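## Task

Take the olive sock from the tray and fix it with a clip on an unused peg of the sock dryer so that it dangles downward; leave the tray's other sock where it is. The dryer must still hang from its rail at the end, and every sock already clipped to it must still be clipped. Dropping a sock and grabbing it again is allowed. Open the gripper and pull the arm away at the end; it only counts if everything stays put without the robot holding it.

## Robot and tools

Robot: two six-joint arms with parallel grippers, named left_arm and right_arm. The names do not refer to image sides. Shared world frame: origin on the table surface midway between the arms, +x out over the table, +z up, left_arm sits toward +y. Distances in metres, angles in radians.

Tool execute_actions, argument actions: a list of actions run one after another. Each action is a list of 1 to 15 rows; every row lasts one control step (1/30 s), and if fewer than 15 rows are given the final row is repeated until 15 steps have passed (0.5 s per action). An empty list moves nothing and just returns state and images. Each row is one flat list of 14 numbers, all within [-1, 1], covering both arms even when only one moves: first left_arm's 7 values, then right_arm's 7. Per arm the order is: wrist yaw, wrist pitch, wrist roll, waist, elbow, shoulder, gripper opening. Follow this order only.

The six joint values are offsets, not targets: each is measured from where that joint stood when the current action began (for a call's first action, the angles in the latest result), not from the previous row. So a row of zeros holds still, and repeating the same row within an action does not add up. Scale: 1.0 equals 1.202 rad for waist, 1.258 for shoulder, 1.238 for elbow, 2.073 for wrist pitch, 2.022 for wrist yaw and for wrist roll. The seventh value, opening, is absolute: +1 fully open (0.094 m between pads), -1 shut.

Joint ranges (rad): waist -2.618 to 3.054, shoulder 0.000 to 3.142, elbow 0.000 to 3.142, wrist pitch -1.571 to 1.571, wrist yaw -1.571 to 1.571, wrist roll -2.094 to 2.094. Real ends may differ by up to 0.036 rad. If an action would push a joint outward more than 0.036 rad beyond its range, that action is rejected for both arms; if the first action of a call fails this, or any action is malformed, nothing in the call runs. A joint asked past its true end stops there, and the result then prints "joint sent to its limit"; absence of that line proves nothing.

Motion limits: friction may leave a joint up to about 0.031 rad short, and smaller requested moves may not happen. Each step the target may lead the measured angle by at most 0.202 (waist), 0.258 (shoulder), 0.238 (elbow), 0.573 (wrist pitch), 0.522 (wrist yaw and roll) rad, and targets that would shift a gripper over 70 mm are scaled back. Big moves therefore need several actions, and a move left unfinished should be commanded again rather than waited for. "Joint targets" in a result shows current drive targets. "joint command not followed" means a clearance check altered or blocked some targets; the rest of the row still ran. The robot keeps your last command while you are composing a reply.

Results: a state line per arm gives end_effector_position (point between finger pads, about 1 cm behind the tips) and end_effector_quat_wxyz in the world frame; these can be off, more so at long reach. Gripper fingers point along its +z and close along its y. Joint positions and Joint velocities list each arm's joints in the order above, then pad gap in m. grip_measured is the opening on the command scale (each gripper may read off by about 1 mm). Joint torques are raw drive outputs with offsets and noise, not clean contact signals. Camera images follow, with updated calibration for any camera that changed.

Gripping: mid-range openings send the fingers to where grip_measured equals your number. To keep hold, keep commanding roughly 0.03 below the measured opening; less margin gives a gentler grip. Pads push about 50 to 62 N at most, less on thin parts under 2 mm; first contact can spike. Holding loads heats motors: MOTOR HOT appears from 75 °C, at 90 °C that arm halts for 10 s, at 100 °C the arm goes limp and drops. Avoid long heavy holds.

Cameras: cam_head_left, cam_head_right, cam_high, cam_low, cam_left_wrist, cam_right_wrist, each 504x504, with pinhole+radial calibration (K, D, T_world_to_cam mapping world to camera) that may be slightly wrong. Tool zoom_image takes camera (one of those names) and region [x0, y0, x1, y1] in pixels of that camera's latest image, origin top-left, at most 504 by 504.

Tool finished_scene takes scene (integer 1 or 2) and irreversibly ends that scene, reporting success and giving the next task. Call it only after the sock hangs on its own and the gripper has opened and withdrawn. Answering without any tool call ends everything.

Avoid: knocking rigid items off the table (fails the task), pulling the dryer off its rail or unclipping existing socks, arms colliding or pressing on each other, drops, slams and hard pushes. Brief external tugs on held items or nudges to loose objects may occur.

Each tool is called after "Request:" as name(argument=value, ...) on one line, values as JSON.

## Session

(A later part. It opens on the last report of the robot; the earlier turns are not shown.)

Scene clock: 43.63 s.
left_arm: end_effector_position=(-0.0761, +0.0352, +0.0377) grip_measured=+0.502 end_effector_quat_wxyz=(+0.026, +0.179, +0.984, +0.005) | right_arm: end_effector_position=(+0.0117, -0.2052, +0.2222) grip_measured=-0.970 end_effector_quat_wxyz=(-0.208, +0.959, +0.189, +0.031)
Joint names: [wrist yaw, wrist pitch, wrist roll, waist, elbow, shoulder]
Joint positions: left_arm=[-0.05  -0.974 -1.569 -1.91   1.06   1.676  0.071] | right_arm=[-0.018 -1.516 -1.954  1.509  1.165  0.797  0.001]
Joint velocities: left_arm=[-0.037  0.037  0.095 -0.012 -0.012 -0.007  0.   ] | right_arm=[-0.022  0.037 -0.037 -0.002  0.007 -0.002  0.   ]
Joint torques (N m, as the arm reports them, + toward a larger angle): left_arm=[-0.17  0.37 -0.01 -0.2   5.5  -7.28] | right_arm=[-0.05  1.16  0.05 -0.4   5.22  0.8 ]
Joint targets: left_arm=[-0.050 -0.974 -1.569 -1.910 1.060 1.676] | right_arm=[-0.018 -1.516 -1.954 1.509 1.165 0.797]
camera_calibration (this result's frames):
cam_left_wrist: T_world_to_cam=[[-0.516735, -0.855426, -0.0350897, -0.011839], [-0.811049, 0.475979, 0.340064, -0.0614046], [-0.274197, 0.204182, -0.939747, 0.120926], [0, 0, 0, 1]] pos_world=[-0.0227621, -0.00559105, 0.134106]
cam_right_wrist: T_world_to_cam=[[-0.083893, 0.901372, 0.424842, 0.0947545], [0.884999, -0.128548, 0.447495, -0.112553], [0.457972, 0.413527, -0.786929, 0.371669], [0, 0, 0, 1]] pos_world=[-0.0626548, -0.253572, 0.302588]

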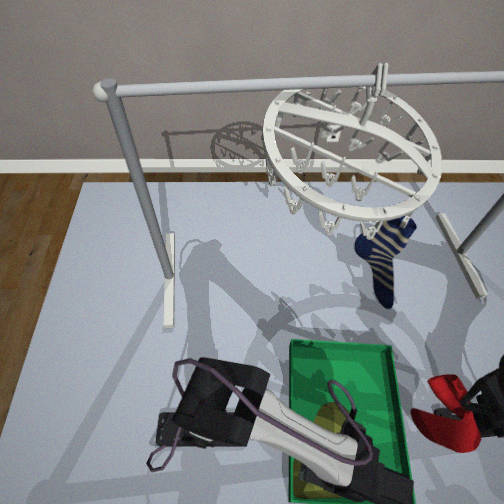

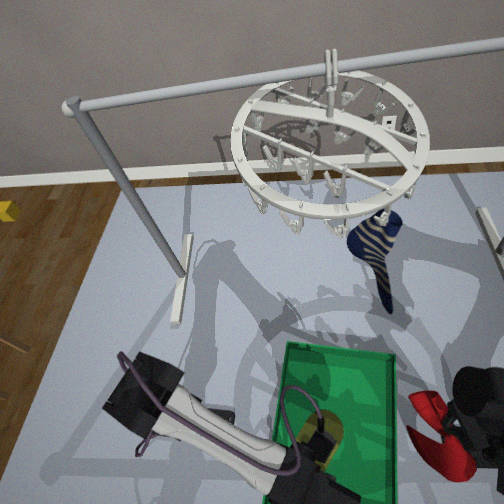

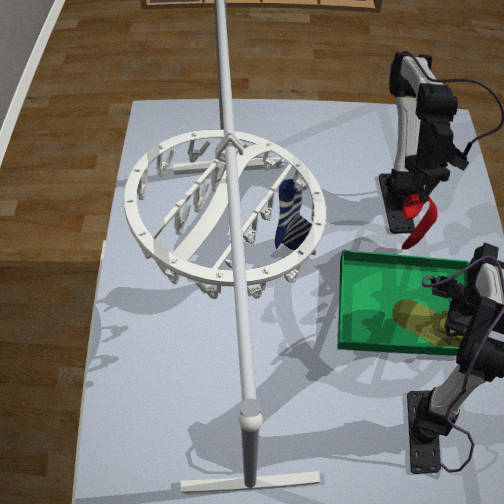

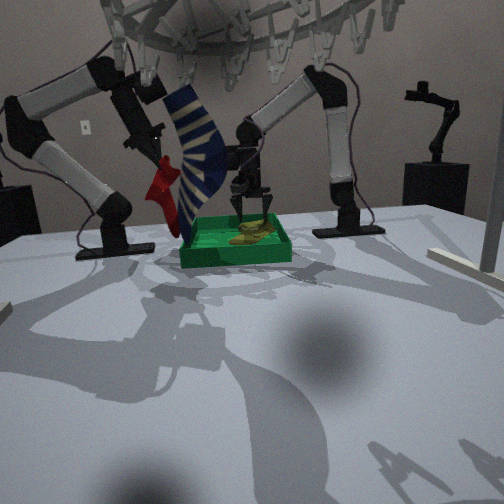

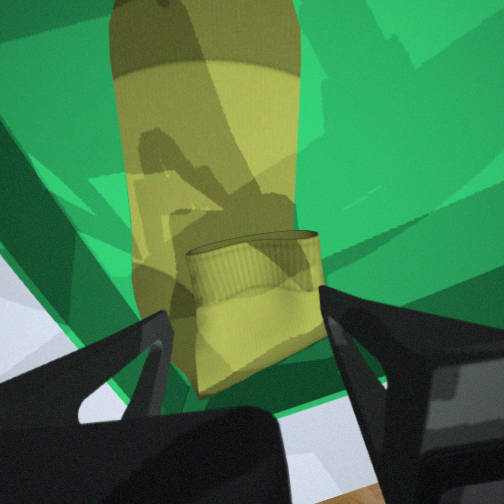

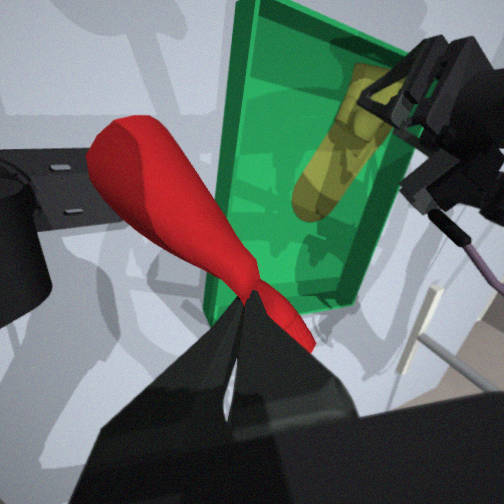

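Request:
execute_actions(actions=[[[0,0.035,0,-0.035,0,0,0.6,0,0,0,0,0,0,-1]],[[0,0,0,0,0,0.06,0.6,0,0,0,0,0,0,-1]]])

Scene clock: 46.17 s.
left_arm: end_effector_position=(-0.0895, +0.0300, +0.0184) grip_measured=+0.598 end_effector_quat_wxyz=(+0.028, +0.198, +0.980, +0.009) | right_arm: end_effector_position=(+0.0117, -0.2052, +0.2222) grip_measured=-0.970 end_effector_quat_wxyz=(-0.208, +0.959, +0.189, +0.031)
Joint names: [wrist yaw, wrist pitch, wrist roll, waist, elbow, shoulder]
Joint positions: left_arm=[-0.051 -0.91  -1.569 -1.948  1.06   1.748  0.075] | right_arm=[-0.018 -1.516 -1.954  1.509  1.165  0.797  0.001]
Joint velocities: left_arm=[-0.022  0.022 -0.022  0.002 -0.007  0.007 -0.002] | right_arm=[ 0.066 -0.081  0.007 -0.012 -0.017 -0.002  0.   ]
Joint torques (N m, as the arm reports them, + toward a larger angle): left_arm=[-0.12  0.31  0.   -0.26  5.13 -7.5 ] | right_arm=[-0.05  1.17  0.06 -0.35  5.2   0.82]
Joint targets: left_arm=[-0.051 -0.912 -1.569 -1.948 1.060 1.752] | right_arm=[-0.018 -1.516 -1.954 1.509 1.165 0.797]
camera_calibration (this result's frames):
cam_left_wrist: T_world_to_cam=[[-0.548519, -0.834987, -0.0438468, -0.0271394], [-0.79388, 0.503621, 0.340764, -0.0625343], [-0.262451, 0.221725, -0.939126, 0.10071], [0, 0, 0, 1]] pos_world=[-0.0380998, -0.0134973, 0.114699]
cam_right_wrist: T_world_to_cam=[[-0.083893, 0.901372, 0.424842, 0.0947545], [0.884999, -0.128548, 0.447495, -0.112553], [0.457972, 0.413527, -0.786929, 0.371669], [0, 0, 0, 1]] pos_world=[-0.0626548, -0.253572, 0.302588]

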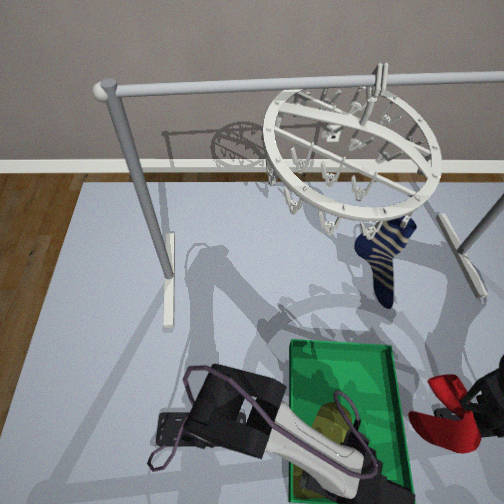

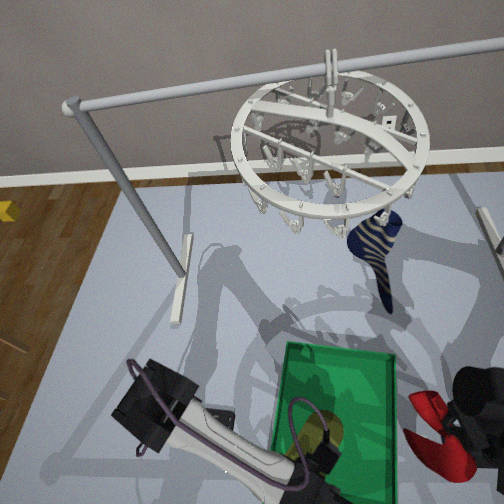

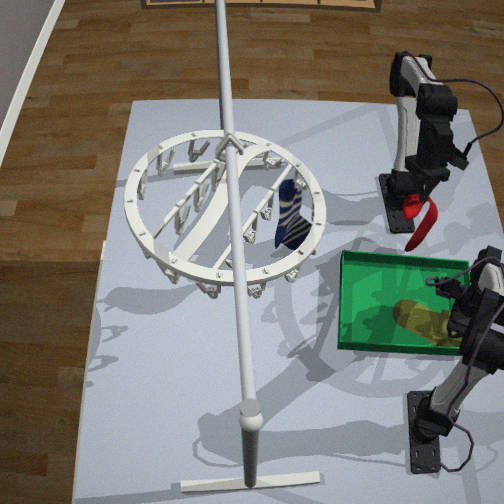

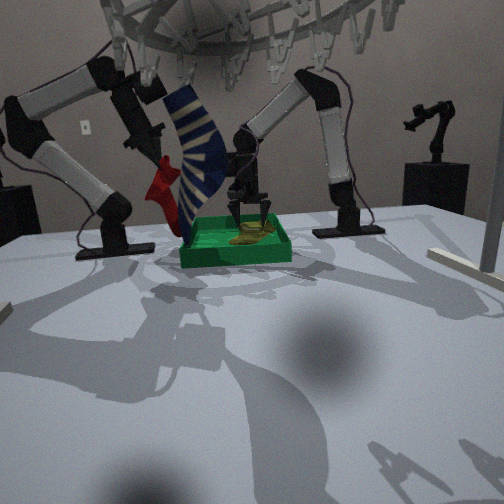

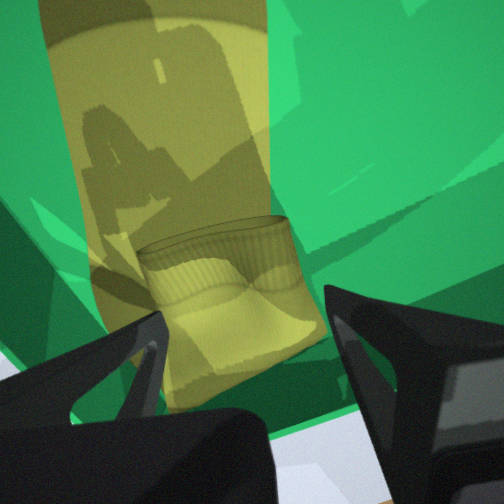

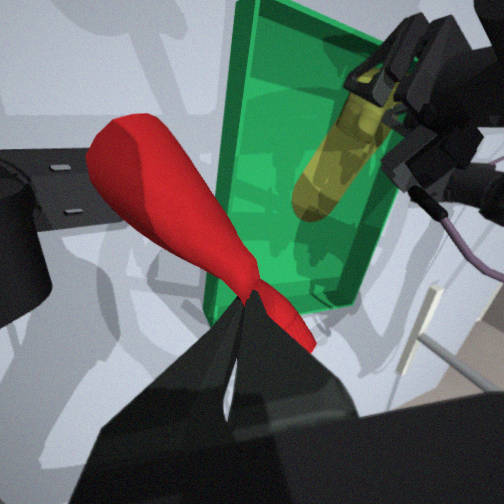

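Request:
execute_actions(actions=[[[0,0,0,0,-0.03,0,0.6,0,0,0,0,0,0,-1]],[[0,0,0,0,0,0,-0.2,0,0,0,0,0,0,-1]],[[0,0,0,0,0,0,-1,0,0,0,0,0,0,-1]],[[0,0,0,0,0,-0.1,-1,0,0,0,0,0,0,-1]]])

Scene clock: 50.87 s.
left_arm: end_effector_position=(-0.0898, +0.0291, +0.0455) grip_measured=-0.924 end_effector_quat_wxyz=(+0.018, +0.196, +0.980, -0.040) | right_arm: end_effector_position=(+0.0117, -0.2052, +0.2222) grip_measured=-0.970 end_effector_quat_wxyz=(-0.208, +0.959, +0.189, +0.031)
Joint names: [wrist yaw, wrist pitch, wrist roll, waist, elbow, shoulder]
Joint positions: left_arm=[-0.051 -0.91  -1.569 -1.948  1.032  1.623  0.004] | right_arm=[-0.018 -1.516 -1.954  1.509  1.165  0.797  0.001]
Joint velocities: left_arm=[-0.022 -0.095  0.022  0.007 -0.017 -0.002 -0.001] | right_arm=[ 0.022 -0.066  0.037  0.007 -0.012 -0.002 -0.001]
Joint torques (N m, as the arm reports them, + toward a larger angle): left_arm=[-0.17  0.56  0.02 -0.18  5.96 -6.94] | right_arm=[-0.05  1.16  0.06 -0.36  5.21  0.85]
Joint targets: left_arm=[-0.051 -0.909 -1.569 -1.948 1.036 1.623] | right_arm=[-0.018 -1.516 -1.954 1.509 1.165 0.797]
camera_calibration (this result's frames):
cam_left_wrist: T_world_to_cam=[[-0.548341, -0.83456, 0.0532197, -0.0313235], [-0.781227, 0.533924, 0.323433, -0.0705623], [-0.29834, 0.135775, -0.944753, 0.125772], [0, 0, 0, 1]] pos_world=[-0.0347785, -0.00554306, 0.143312]
cam_right_wrist: T_world_to_cam=[[-0.083893, 0.901372, 0.424842, 0.0947545], [0.884999, -0.128548, 0.447495, -0.112553], [0.457972, 0.413527, -0.786929, 0.371669], [0, 0, 0, 1]] pos_world=[-0.0626548, -0.253572, 0.302588]

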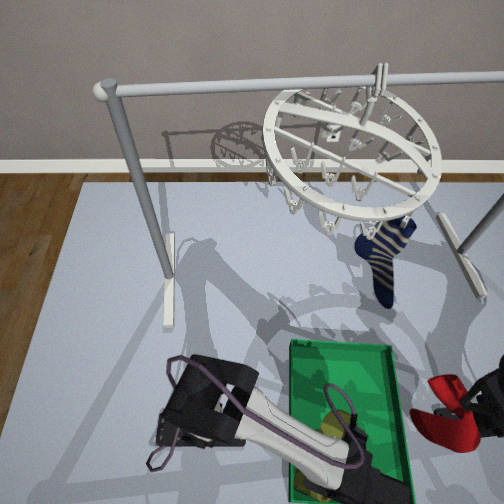

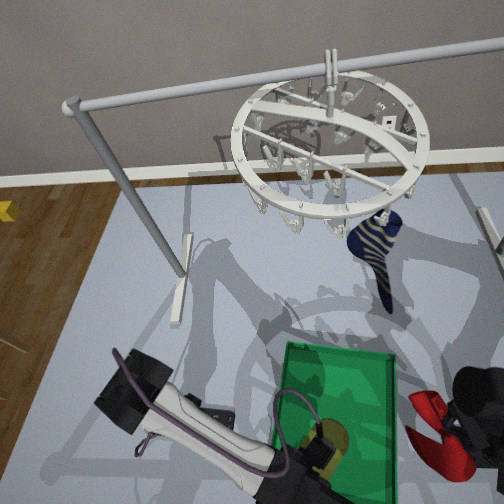

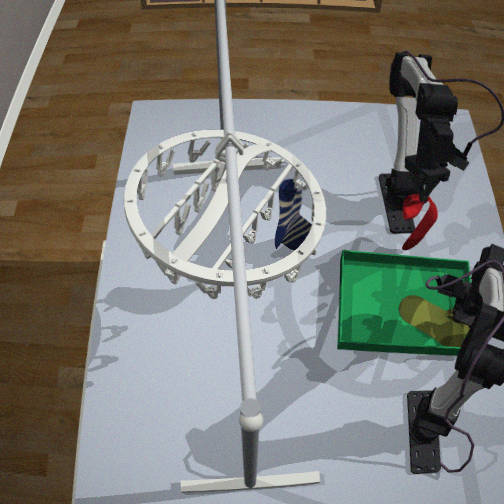

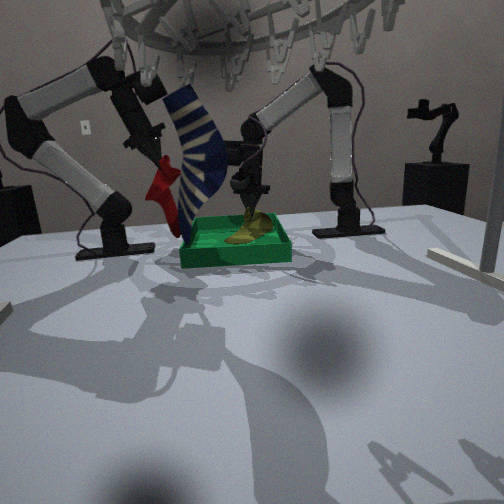

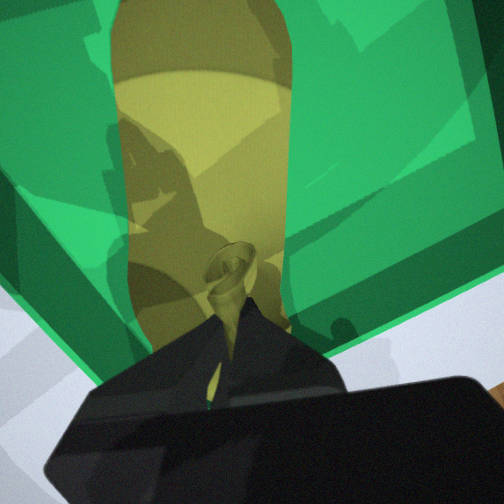

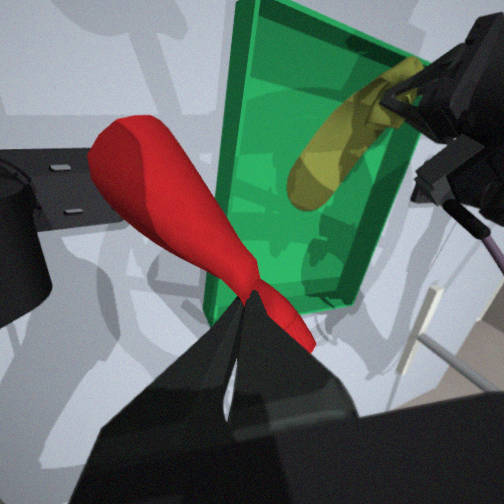

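Request:
execute_actions(actions=[[[0,0,0.1,0,-0.05,-0.3,-1,0,0,0,0,0,0,-1]],[[0,0.1,0.25,0.35,-0.2,-0.27,-1,0,0,0,0,0,0,-1]],[[0,0.2,0.25,0.45,-0.2,0,-1,0,0,0,0,0.2,0.25,-1]],[[0,0.3,0.21,0.45,0,0,-1,0,0,0,0,0.2,0.3,-1]],[[0,0,0,0,0,0,-1,0,0.05,0,0,-0.06,0.07,-1]],[[0,0,0,0,0,0,-1,0,0.08,0,-0.09,-0.09,0.08,-1]],[[0,0,0,0,0,0,-1,0,0.07,0,-0.09,-0.08,0.07,-1]]])

Scene clock: 60.20 s.
left_arm: end_effector_position=(+0.3253, +0.1494, +0.2394) grip_measured=-0.924 end_effector_quat_wxyz=(+0.636, +0.149, +0.744, -0.139) | right_arm: end_effector_position=(+0.0838, -0.0306, +0.0636) grip_measured=-0.970 end_effector_quat_wxyz=(+0.015, +0.997, +0.081, -0.015)
Joint names: [wrist yaw, wrist pitch, wrist roll, waist, elbow, shoulder]
Joint positions: left_arm=[-0.061  0.254 -0.027 -0.456  0.485  0.893  0.004] | right_arm=[-0.02  -1.132 -1.956  1.283  1.359  1.836  0.001]
Joint velocities: left_arm=[-0.037  0.037 -0.125  0.012  0.022  0.002 -0.   ] | right_arm=[-0.007  0.051 -0.022  0.002 -0.007 -0.007  0.   ]
Joint torques (N m, as the arm reports them, + toward a larger angle): left_arm=[-0.07  2.35 -0.01 -0.12  7.27 -1.8 ] | right_arm=[ -0.03   0.26   0.03   0.1    5.16 -11.52]
Joint targets: left_arm=[-0.061 0.254 -0.027 -0.456 0.485 0.893] | right_arm=[-0.018 -1.118 -1.956 1.289 1.357 1.822]
camera_calibration (this result's frames):
cam_left_wrist: T_world_to_cam=[[-0.413464, -0.895393, -0.165287, 0.303896], [-0.413735, 0.346461, -0.841895, 0.314305], [0.811092, -0.279708, -0.513705, 0.0144667], [0, 0, 0, 1]] pos_world=[0.243955, 0.167259, 0.322273]
cam_right_wrist: T_world_to_cam=[[0.139275, 0.990064, -0.0193879, 0.0230857], [0.882087, -0.11514, 0.456799, -0.0829108], [0.450027, -0.0807224, -0.889359, 0.133655], [0, 0, 0, 1]] pos_world=[0.00977079, -0.0216137, 0.157189]

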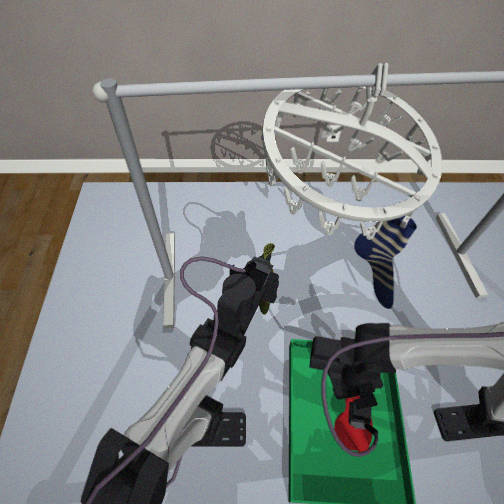

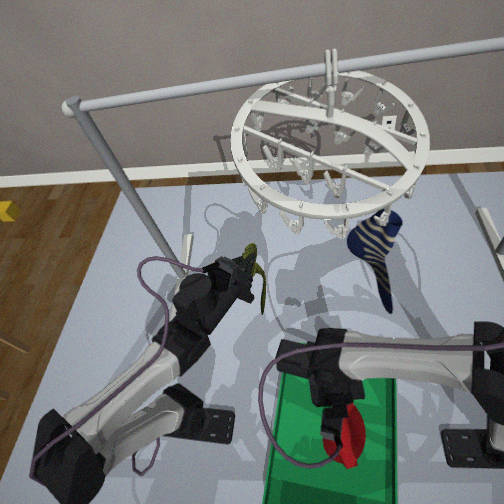

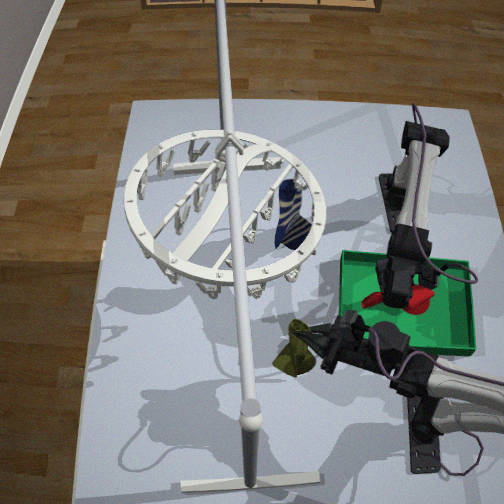

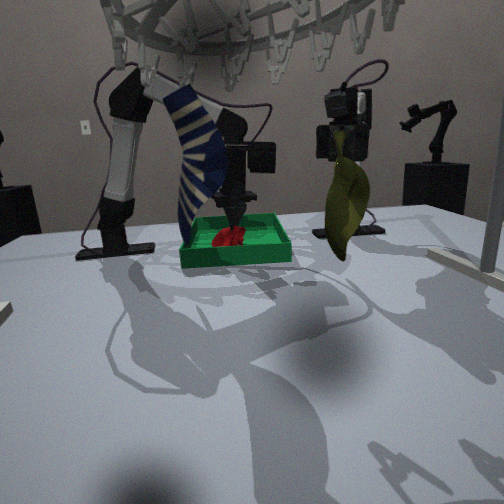

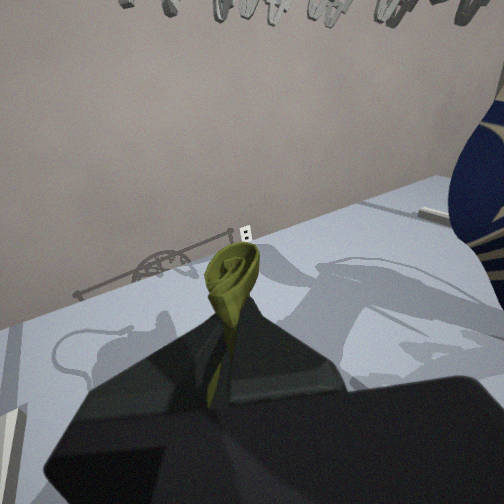

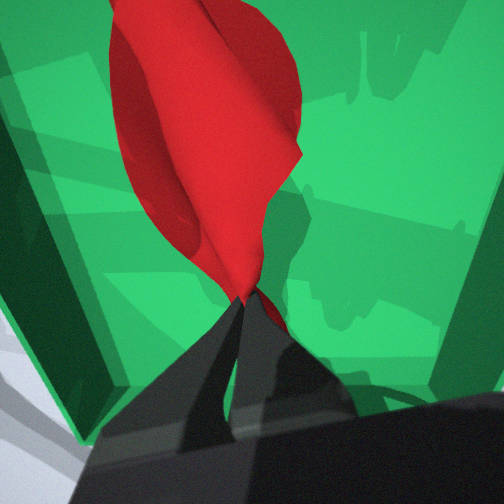

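Request:
execute_actions(actions=[[[0,0,0,0,0,0,-1,0,0,0,0,0,0,0.6]],[[0,0,0,0,0,0,-1,0,0,0.25,0.065,-0.15,-0.25,0.6]],[[0,0,0,0,0,0,-1,0.1,0.1,0.3,0,0,-0.2,0.6]],[[0,0,0,0,0,0,-1,0.22,0.18,0.3,0,0,0,0.6]],[[0,0,0,0,0,0,-1,0.22,0.18,0.14,0,0,0,0.6]],[[0,0,0,0,0,0,-1,0,0.17,0,0,0,0,0.6]],[[0,0,0,0,0,0,-1,0,0,0,0,0,0,0.6]]])

Scene clock: 68.80 s.
left_arm: end_effector_position=(+0.3253, +0.1494, +0.2394) grip_measured=-0.924 end_effector_quat_wxyz=(+0.636, +0.149, +0.744, -0.139) | right_arm: end_effector_position=(+0.1582, -0.0080, +0.2713) grip_measured=+0.599 end_effector_quat_wxyz=(+0.490, -0.582, +0.649, +0.001)
Joint names: [wrist yaw, wrist pitch, wrist roll, waist, elbow, shoulder]
Joint positions: left_arm=[-0.061  0.254 -0.027 -0.456  0.485  0.893  0.004] | right_arm=[ 0.581 -0.599 -0.318  1.367  1.183  1.255  0.075]
Joint velocities: left_arm=[-0.007 -0.007  0.022 -0.007 -0.007  0.007  0.   ] | right_arm=[ 0.11   0.095  0.183 -0.027 -0.012  0.002  0.001]
Joint torques (N m, as the arm reports them, + toward a larger angle): left_arm=[-0.05  2.33 -0.03 -0.22  7.16 -1.81] | right_arm=[ 0.32  2.11  0.11 -0.64  7.15 -5.7 ]
Joint targets: left_arm=[-0.061 0.254 -0.027 -0.456 0.485 0.893] | right_arm=[0.609 -0.573 -0.290 1.364 1.188 1.252]
camera_calibration (this result's frames):
cam_left_wrist: T_world_to_cam=[[-0.413464, -0.895393, -0.165287, 0.303896], [-0.413735, 0.346461, -0.841895, 0.314305], [0.811092, -0.279708, -0.513705, 0.0144667], [0, 0, 0, 1]] pos_world=[0.243955, 0.167259, 0.322273]
cam_right_wrist: T_world_to_cam=[[0.759015, -0.5407, 0.362683, -0.219595], [-0.373338, -0.817825, -0.437927, 0.194947], [0.533399, 0.19699, -0.822606, 0.257683], [0, 0, 0, 1]] pos_world=[0.102009, -0.0100641, 0.376988]

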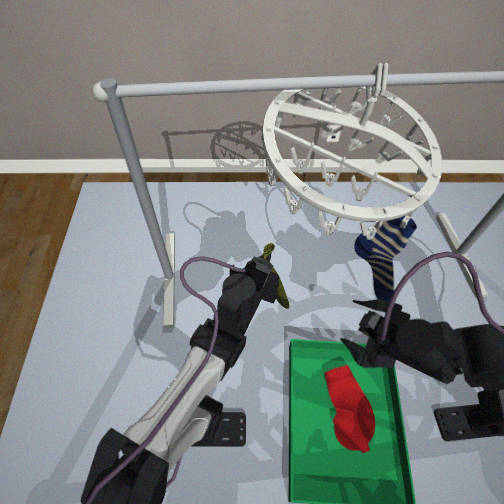

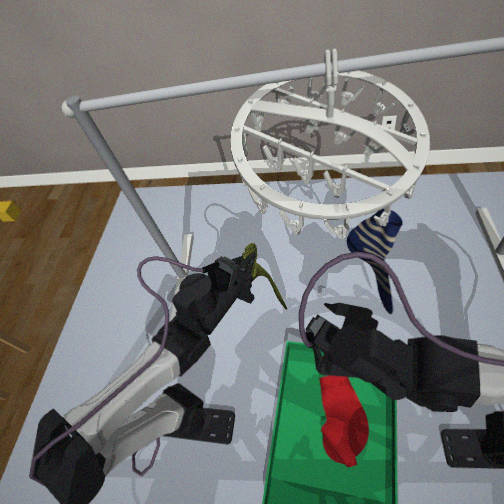

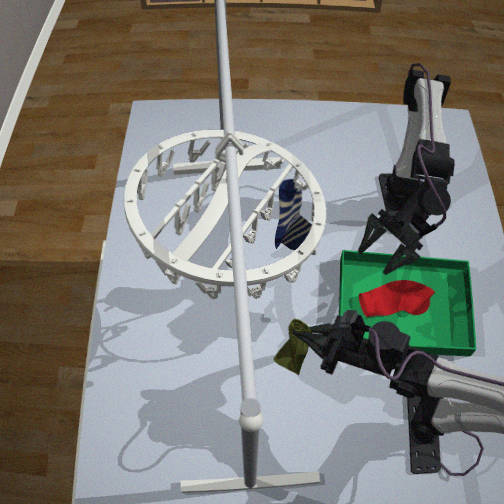

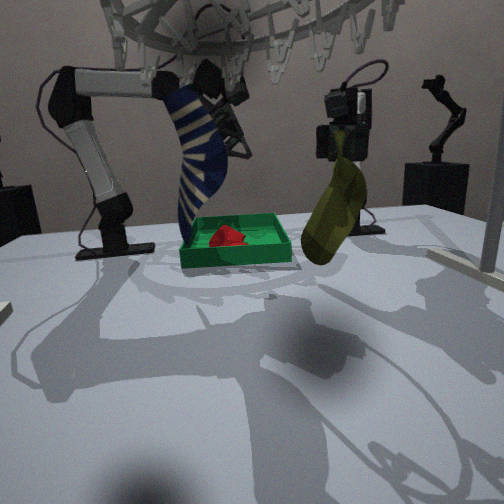

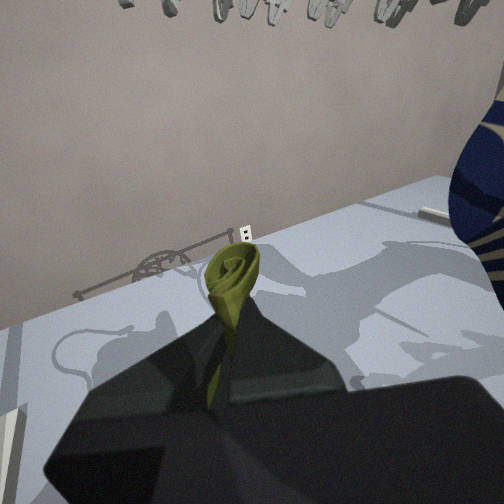

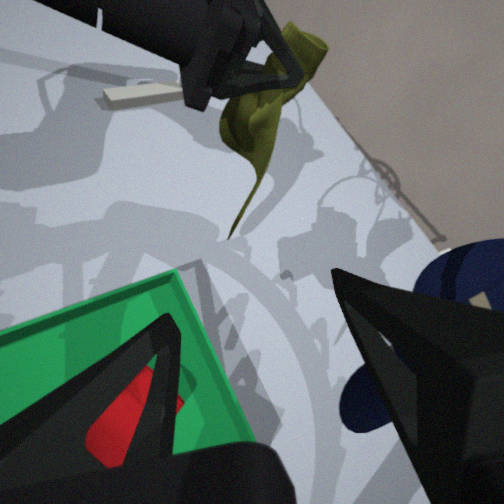

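Request:
execute_actions(actions=[[[0,0,0,0,0,0,-1,0.2,0.18,0.14,0,0,0,0.6]],[[0,0,0,0,0,0,-1,0.06,0.17,0,0,0,0,0.6]],[[0,0,0,0,0,0,-1,0,0,0,0,0,0,0.6]]])

Scene clock: 71.97 s.
left_arm: end_effector_position=(+0.3253, +0.1494, +0.2394) grip_measured=-0.924 end_effector_quat_wxyz=(+0.636, +0.149, +0.744, -0.139) | right_arm: end_effector_position=(+0.2114, -0.0262, +0.4003) grip_measured=+0.599 end_effector_quat_wxyz=(+0.696, -0.152, +0.693, +0.107)
Joint names: [wrist yaw, wrist pitch, wrist roll, waist, elbow, shoulder]
Joint positions: left_arm=[-0.061  0.254 -0.027 -0.456  0.485  0.893  0.004] | right_arm=[ 1.065  0.074 -0.05   1.369  1.171  1.261  0.075]
Joint velocities: left_arm=[ 0.022  0.007 -0.051  0.007  0.002  0.002  0.   ] | right_arm=[ 0.051 -0.007 -0.051  0.002 -0.007 -0.007 -0.   ]
Joint torques (N m, as the arm reports them, + toward a larger angle): left_arm=[-0.03  2.34 -0.03 -0.1   7.03 -1.89] | right_arm=[ 0.06  1.87  0.03 -0.38  6.73 -5.57]
Joint targets: left_arm=[-0.061 0.254 -0.027 -0.456 0.485 0.893] | right_arm=[1.064 0.074 -0.050 1.369 1.171 1.261]
camera_calibration (this result's frames):
cam_left_wrist: T_world_to_cam=[[-0.413464, -0.895393, -0.165287, 0.303896], [-0.413735, 0.346461, -0.841895, 0.314305], [0.811092, -0.279708, -0.513705, 0.0144667], [0, 0, 0, 1]] pos_world=[0.243955, 0.167259, 0.322273]
cam_right_wrist: T_world_to_cam=[[0.333585, -0.912883, -0.2353, 0.00296276], [-0.528295, 0.0256993, -0.848672, 0.475702], [0.780785, 0.407412, -0.473699, 0.152567], [0, 0, 0, 1]] pos_world=[0.131201, -0.0716782, 0.476683]

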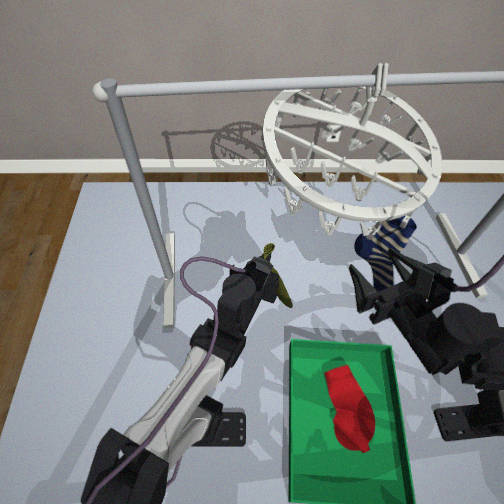

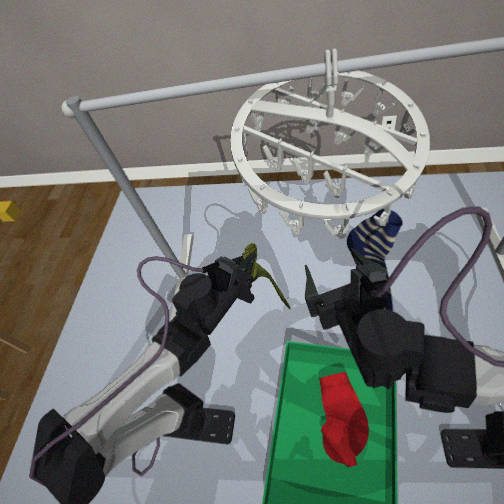

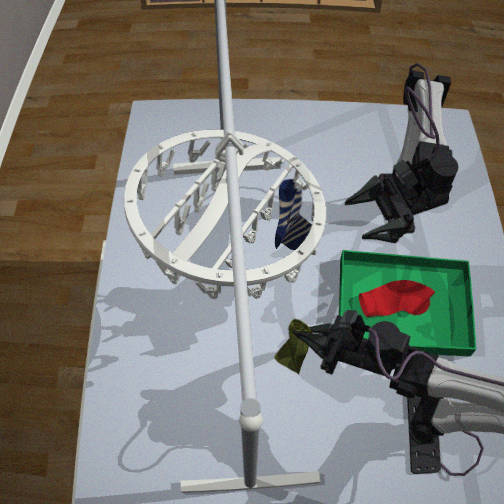

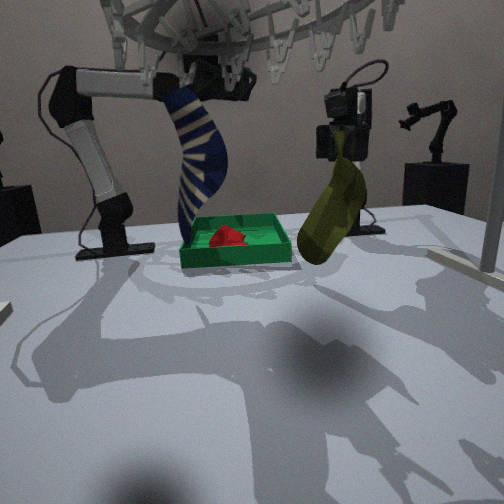

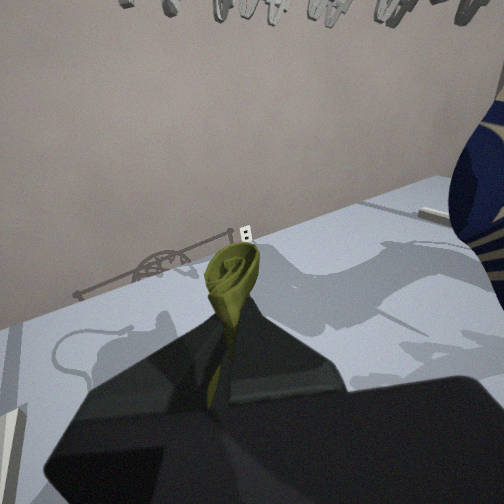

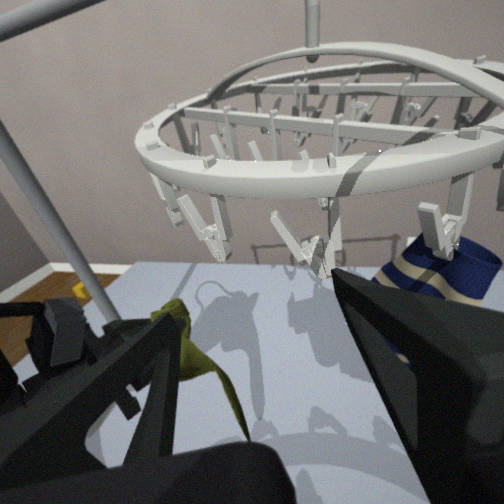

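Request:
execute_actions(actions=[[[0,0,0,0,0,0,-1,0,0.015,0.02,-0.065,0.058,0.055,0.6]],[[0,0,0,0,0,0,-1,0,0.015,0,-0.065,0.058,0.055,0.6]]])

Scene clock: 76.40 s.
left_arm: end_effector_position=(+0.3253, +0.1494, +0.2394) grip_measured=-0.924 end_effector_quat_wxyz=(+0.636, +0.149, +0.744, -0.139) | right_arm: end_effector_position=(+0.2675, -0.0267, +0.3994) grip_measured=+0.599 end_effector_quat_wxyz=(+0.701, -0.088, +0.705, +0.065)
Joint names: [wrist yaw, wrist pitch, wrist roll, waist, elbow, shoulder]
Joint positions: left_arm=[-0.061  0.254 -0.027 -0.456  0.485  0.893  0.004] | right_arm=[ 1.065  0.106 -0.016  1.218  1.265  1.39   0.075]
Joint velocities: left_arm=[-0.066 -0.037  0.007 -0.012 -0.017 -0.002  0.   ] | right_arm=[ 0.037 -0.022 -0.022 -0.002 -0.012 -0.007  0.   ]
Joint torques (N m, as the arm reports them, + toward a larger angle): left_arm=[-0.03  2.33  0.   -0.14  7.25 -1.75] | right_arm=[ 0.05  2.06  0.02 -0.53  8.33 -6.46]
Joint targets: left_arm=[-0.061 0.254 -0.027 -0.456 0.485 0.893] | right_arm=[1.065 0.121 -0.016 1.216 1.290 1.394]
camera_calibration (this result's frames):
cam_left_wrist: T_world_to_cam=[[-0.413464, -0.895393, -0.165287, 0.303896], [-0.413735, 0.346461, -0.841895, 0.314305], [0.811092, -0.279708, -0.513705, 0.0144667], [0, 0, 0, 1]] pos_world=[0.243955, 0.167259, 0.322273]
cam_right_wrist: T_world_to_cam=[[0.189728, -0.945244, -0.26555, 0.0332809], [-0.525255, 0.13079, -0.840834, 0.50341], [0.829524, 0.299011, -0.47168, 0.0917331], [0, 0, 0, 1]] pos_world=[0.18201, -0.0618115, 0.475391]

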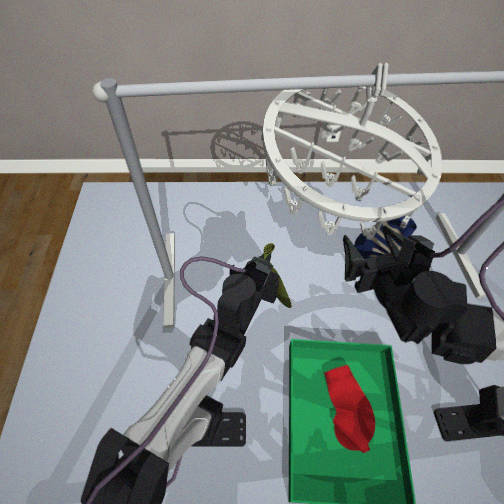

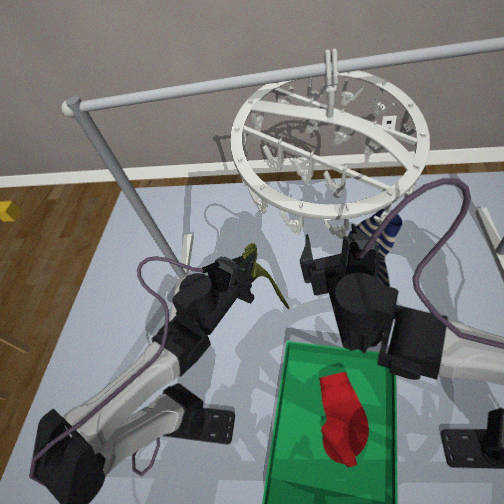

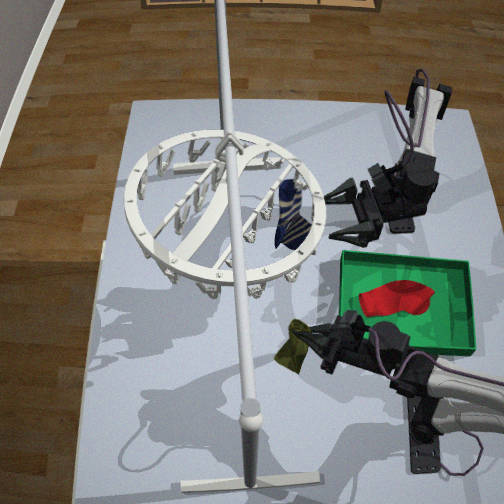

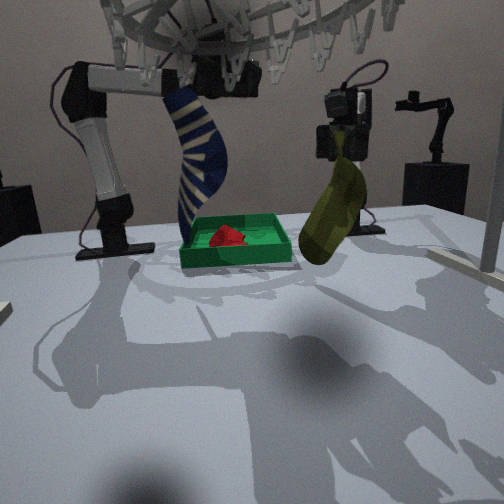

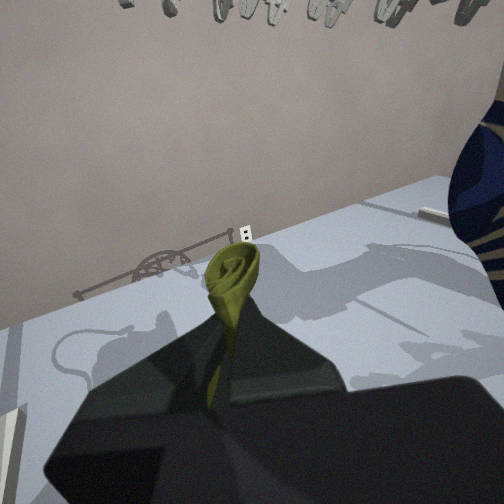

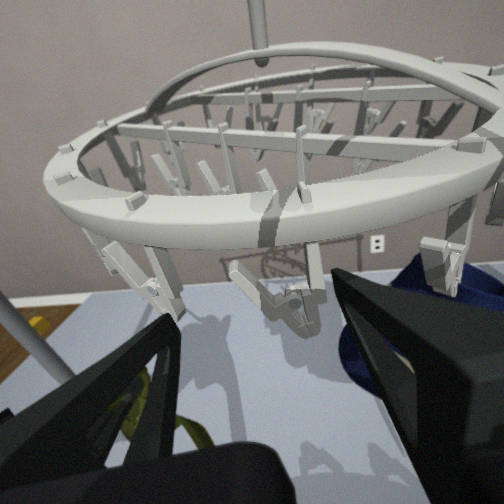

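Request:
execute_actions(actions=[[[0.1,0.15,0,-0.05,0,0.2,-1,0,0.015,0,-0.075,0.058,0.052,0.6]],[[0.1,0.18,0,-0.08,0.05,0.2,-1,0,0,0,0,0,0,0.6]],[[0,0.18,0,-0.08,0.05,0.17,-1,0,0,0,0,0,0,0.1]]])

Scene clock: 82.93 s.
left_arm: end_effector_position=(+0.3129, -0.0341, +0.2405) grip_measured=-0.924 end_effector_quat_wxyz=(+0.673, +0.325, +0.552, -0.369) | right_arm: end_effector_position=(+0.3017, -0.0357, +0.3986) grip_measured=+0.101 end_effector_quat_wxyz=(+0.703, -0.056, +0.708, +0.034)
Joint names: [wrist yaw, wrist pitch, wrist roll, waist, elbow, shoulder]
Joint positions: left_arm=[ 0.308  1.231 -0.027 -0.701  0.588  1.63   0.004] | right_arm=[ 1.065  0.122 -0.016  1.127  1.313  1.451  0.052]
Joint velocities: left_arm=[ 0.022  0.139  0.007 -0.002  0.022 -0.007  0.   ] | right_arm=[ 0.051  0.051  0.037  0.007 -0.012 -0.002 -0.   ]
Joint torques (N m, as the arm reports them, + toward a larger angle): left_arm=[-0.04  2.33 -0.01 -0.07  6.4  -7.51] | right_arm=[ 0.06  1.89  0.02 -0.34  6.76 -7.69]
Joint targets: left_arm=[0.310 1.258 -0.027 -0.701 0.599 1.624] | right_arm=[1.065 0.122 -0.016 1.127 1.313 1.451]
camera_calibration (this result's frames):
cam_left_wrist: T_world_to_cam=[[-0.816109, -0.538716, -0.20917, 0.283318], [0.0572795, 0.284762, -0.956885, 0.251799], [0.575053, -0.792904, -0.201539, -0.0449397], [0, 0, 0, 1]] pos_world=[0.242638, 0.0452921, 0.291148]
cam_right_wrist: T_world_to_cam=[[0.103433, -0.958081, -0.267175, 0.0442518], [-0.510639, 0.179364, -0.840879, 0.51928], [0.853551, 0.223404, -0.470681, 0.0553936], [0, 0, 0, 1]] pos_world=[0.213306, -0.0631182, 0.474547]

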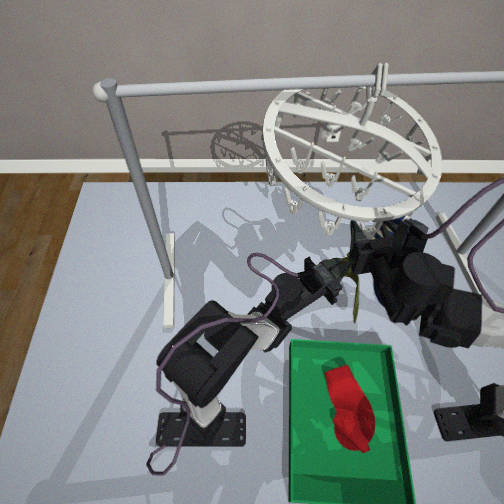

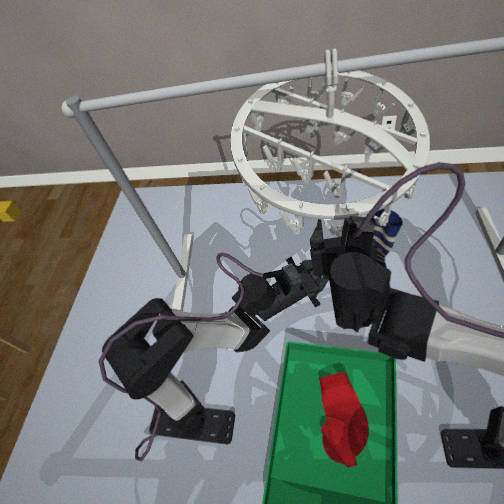

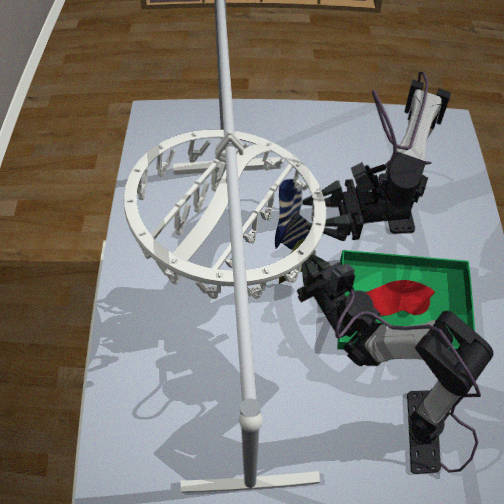

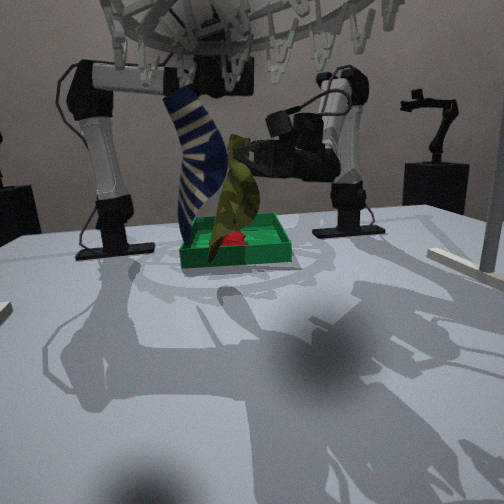

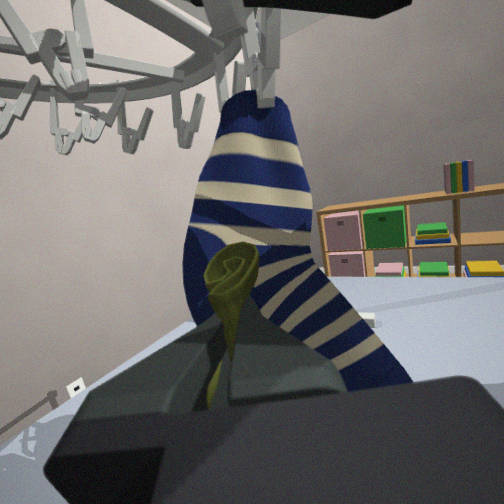

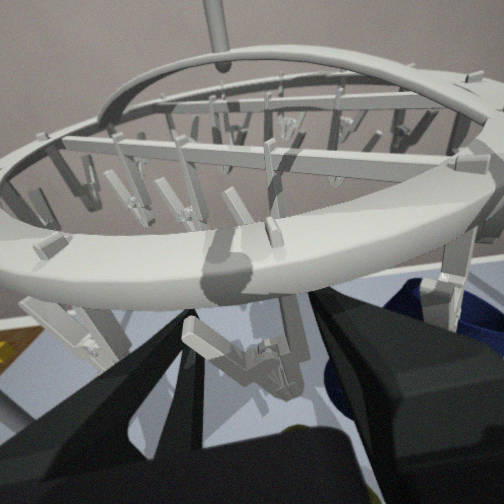

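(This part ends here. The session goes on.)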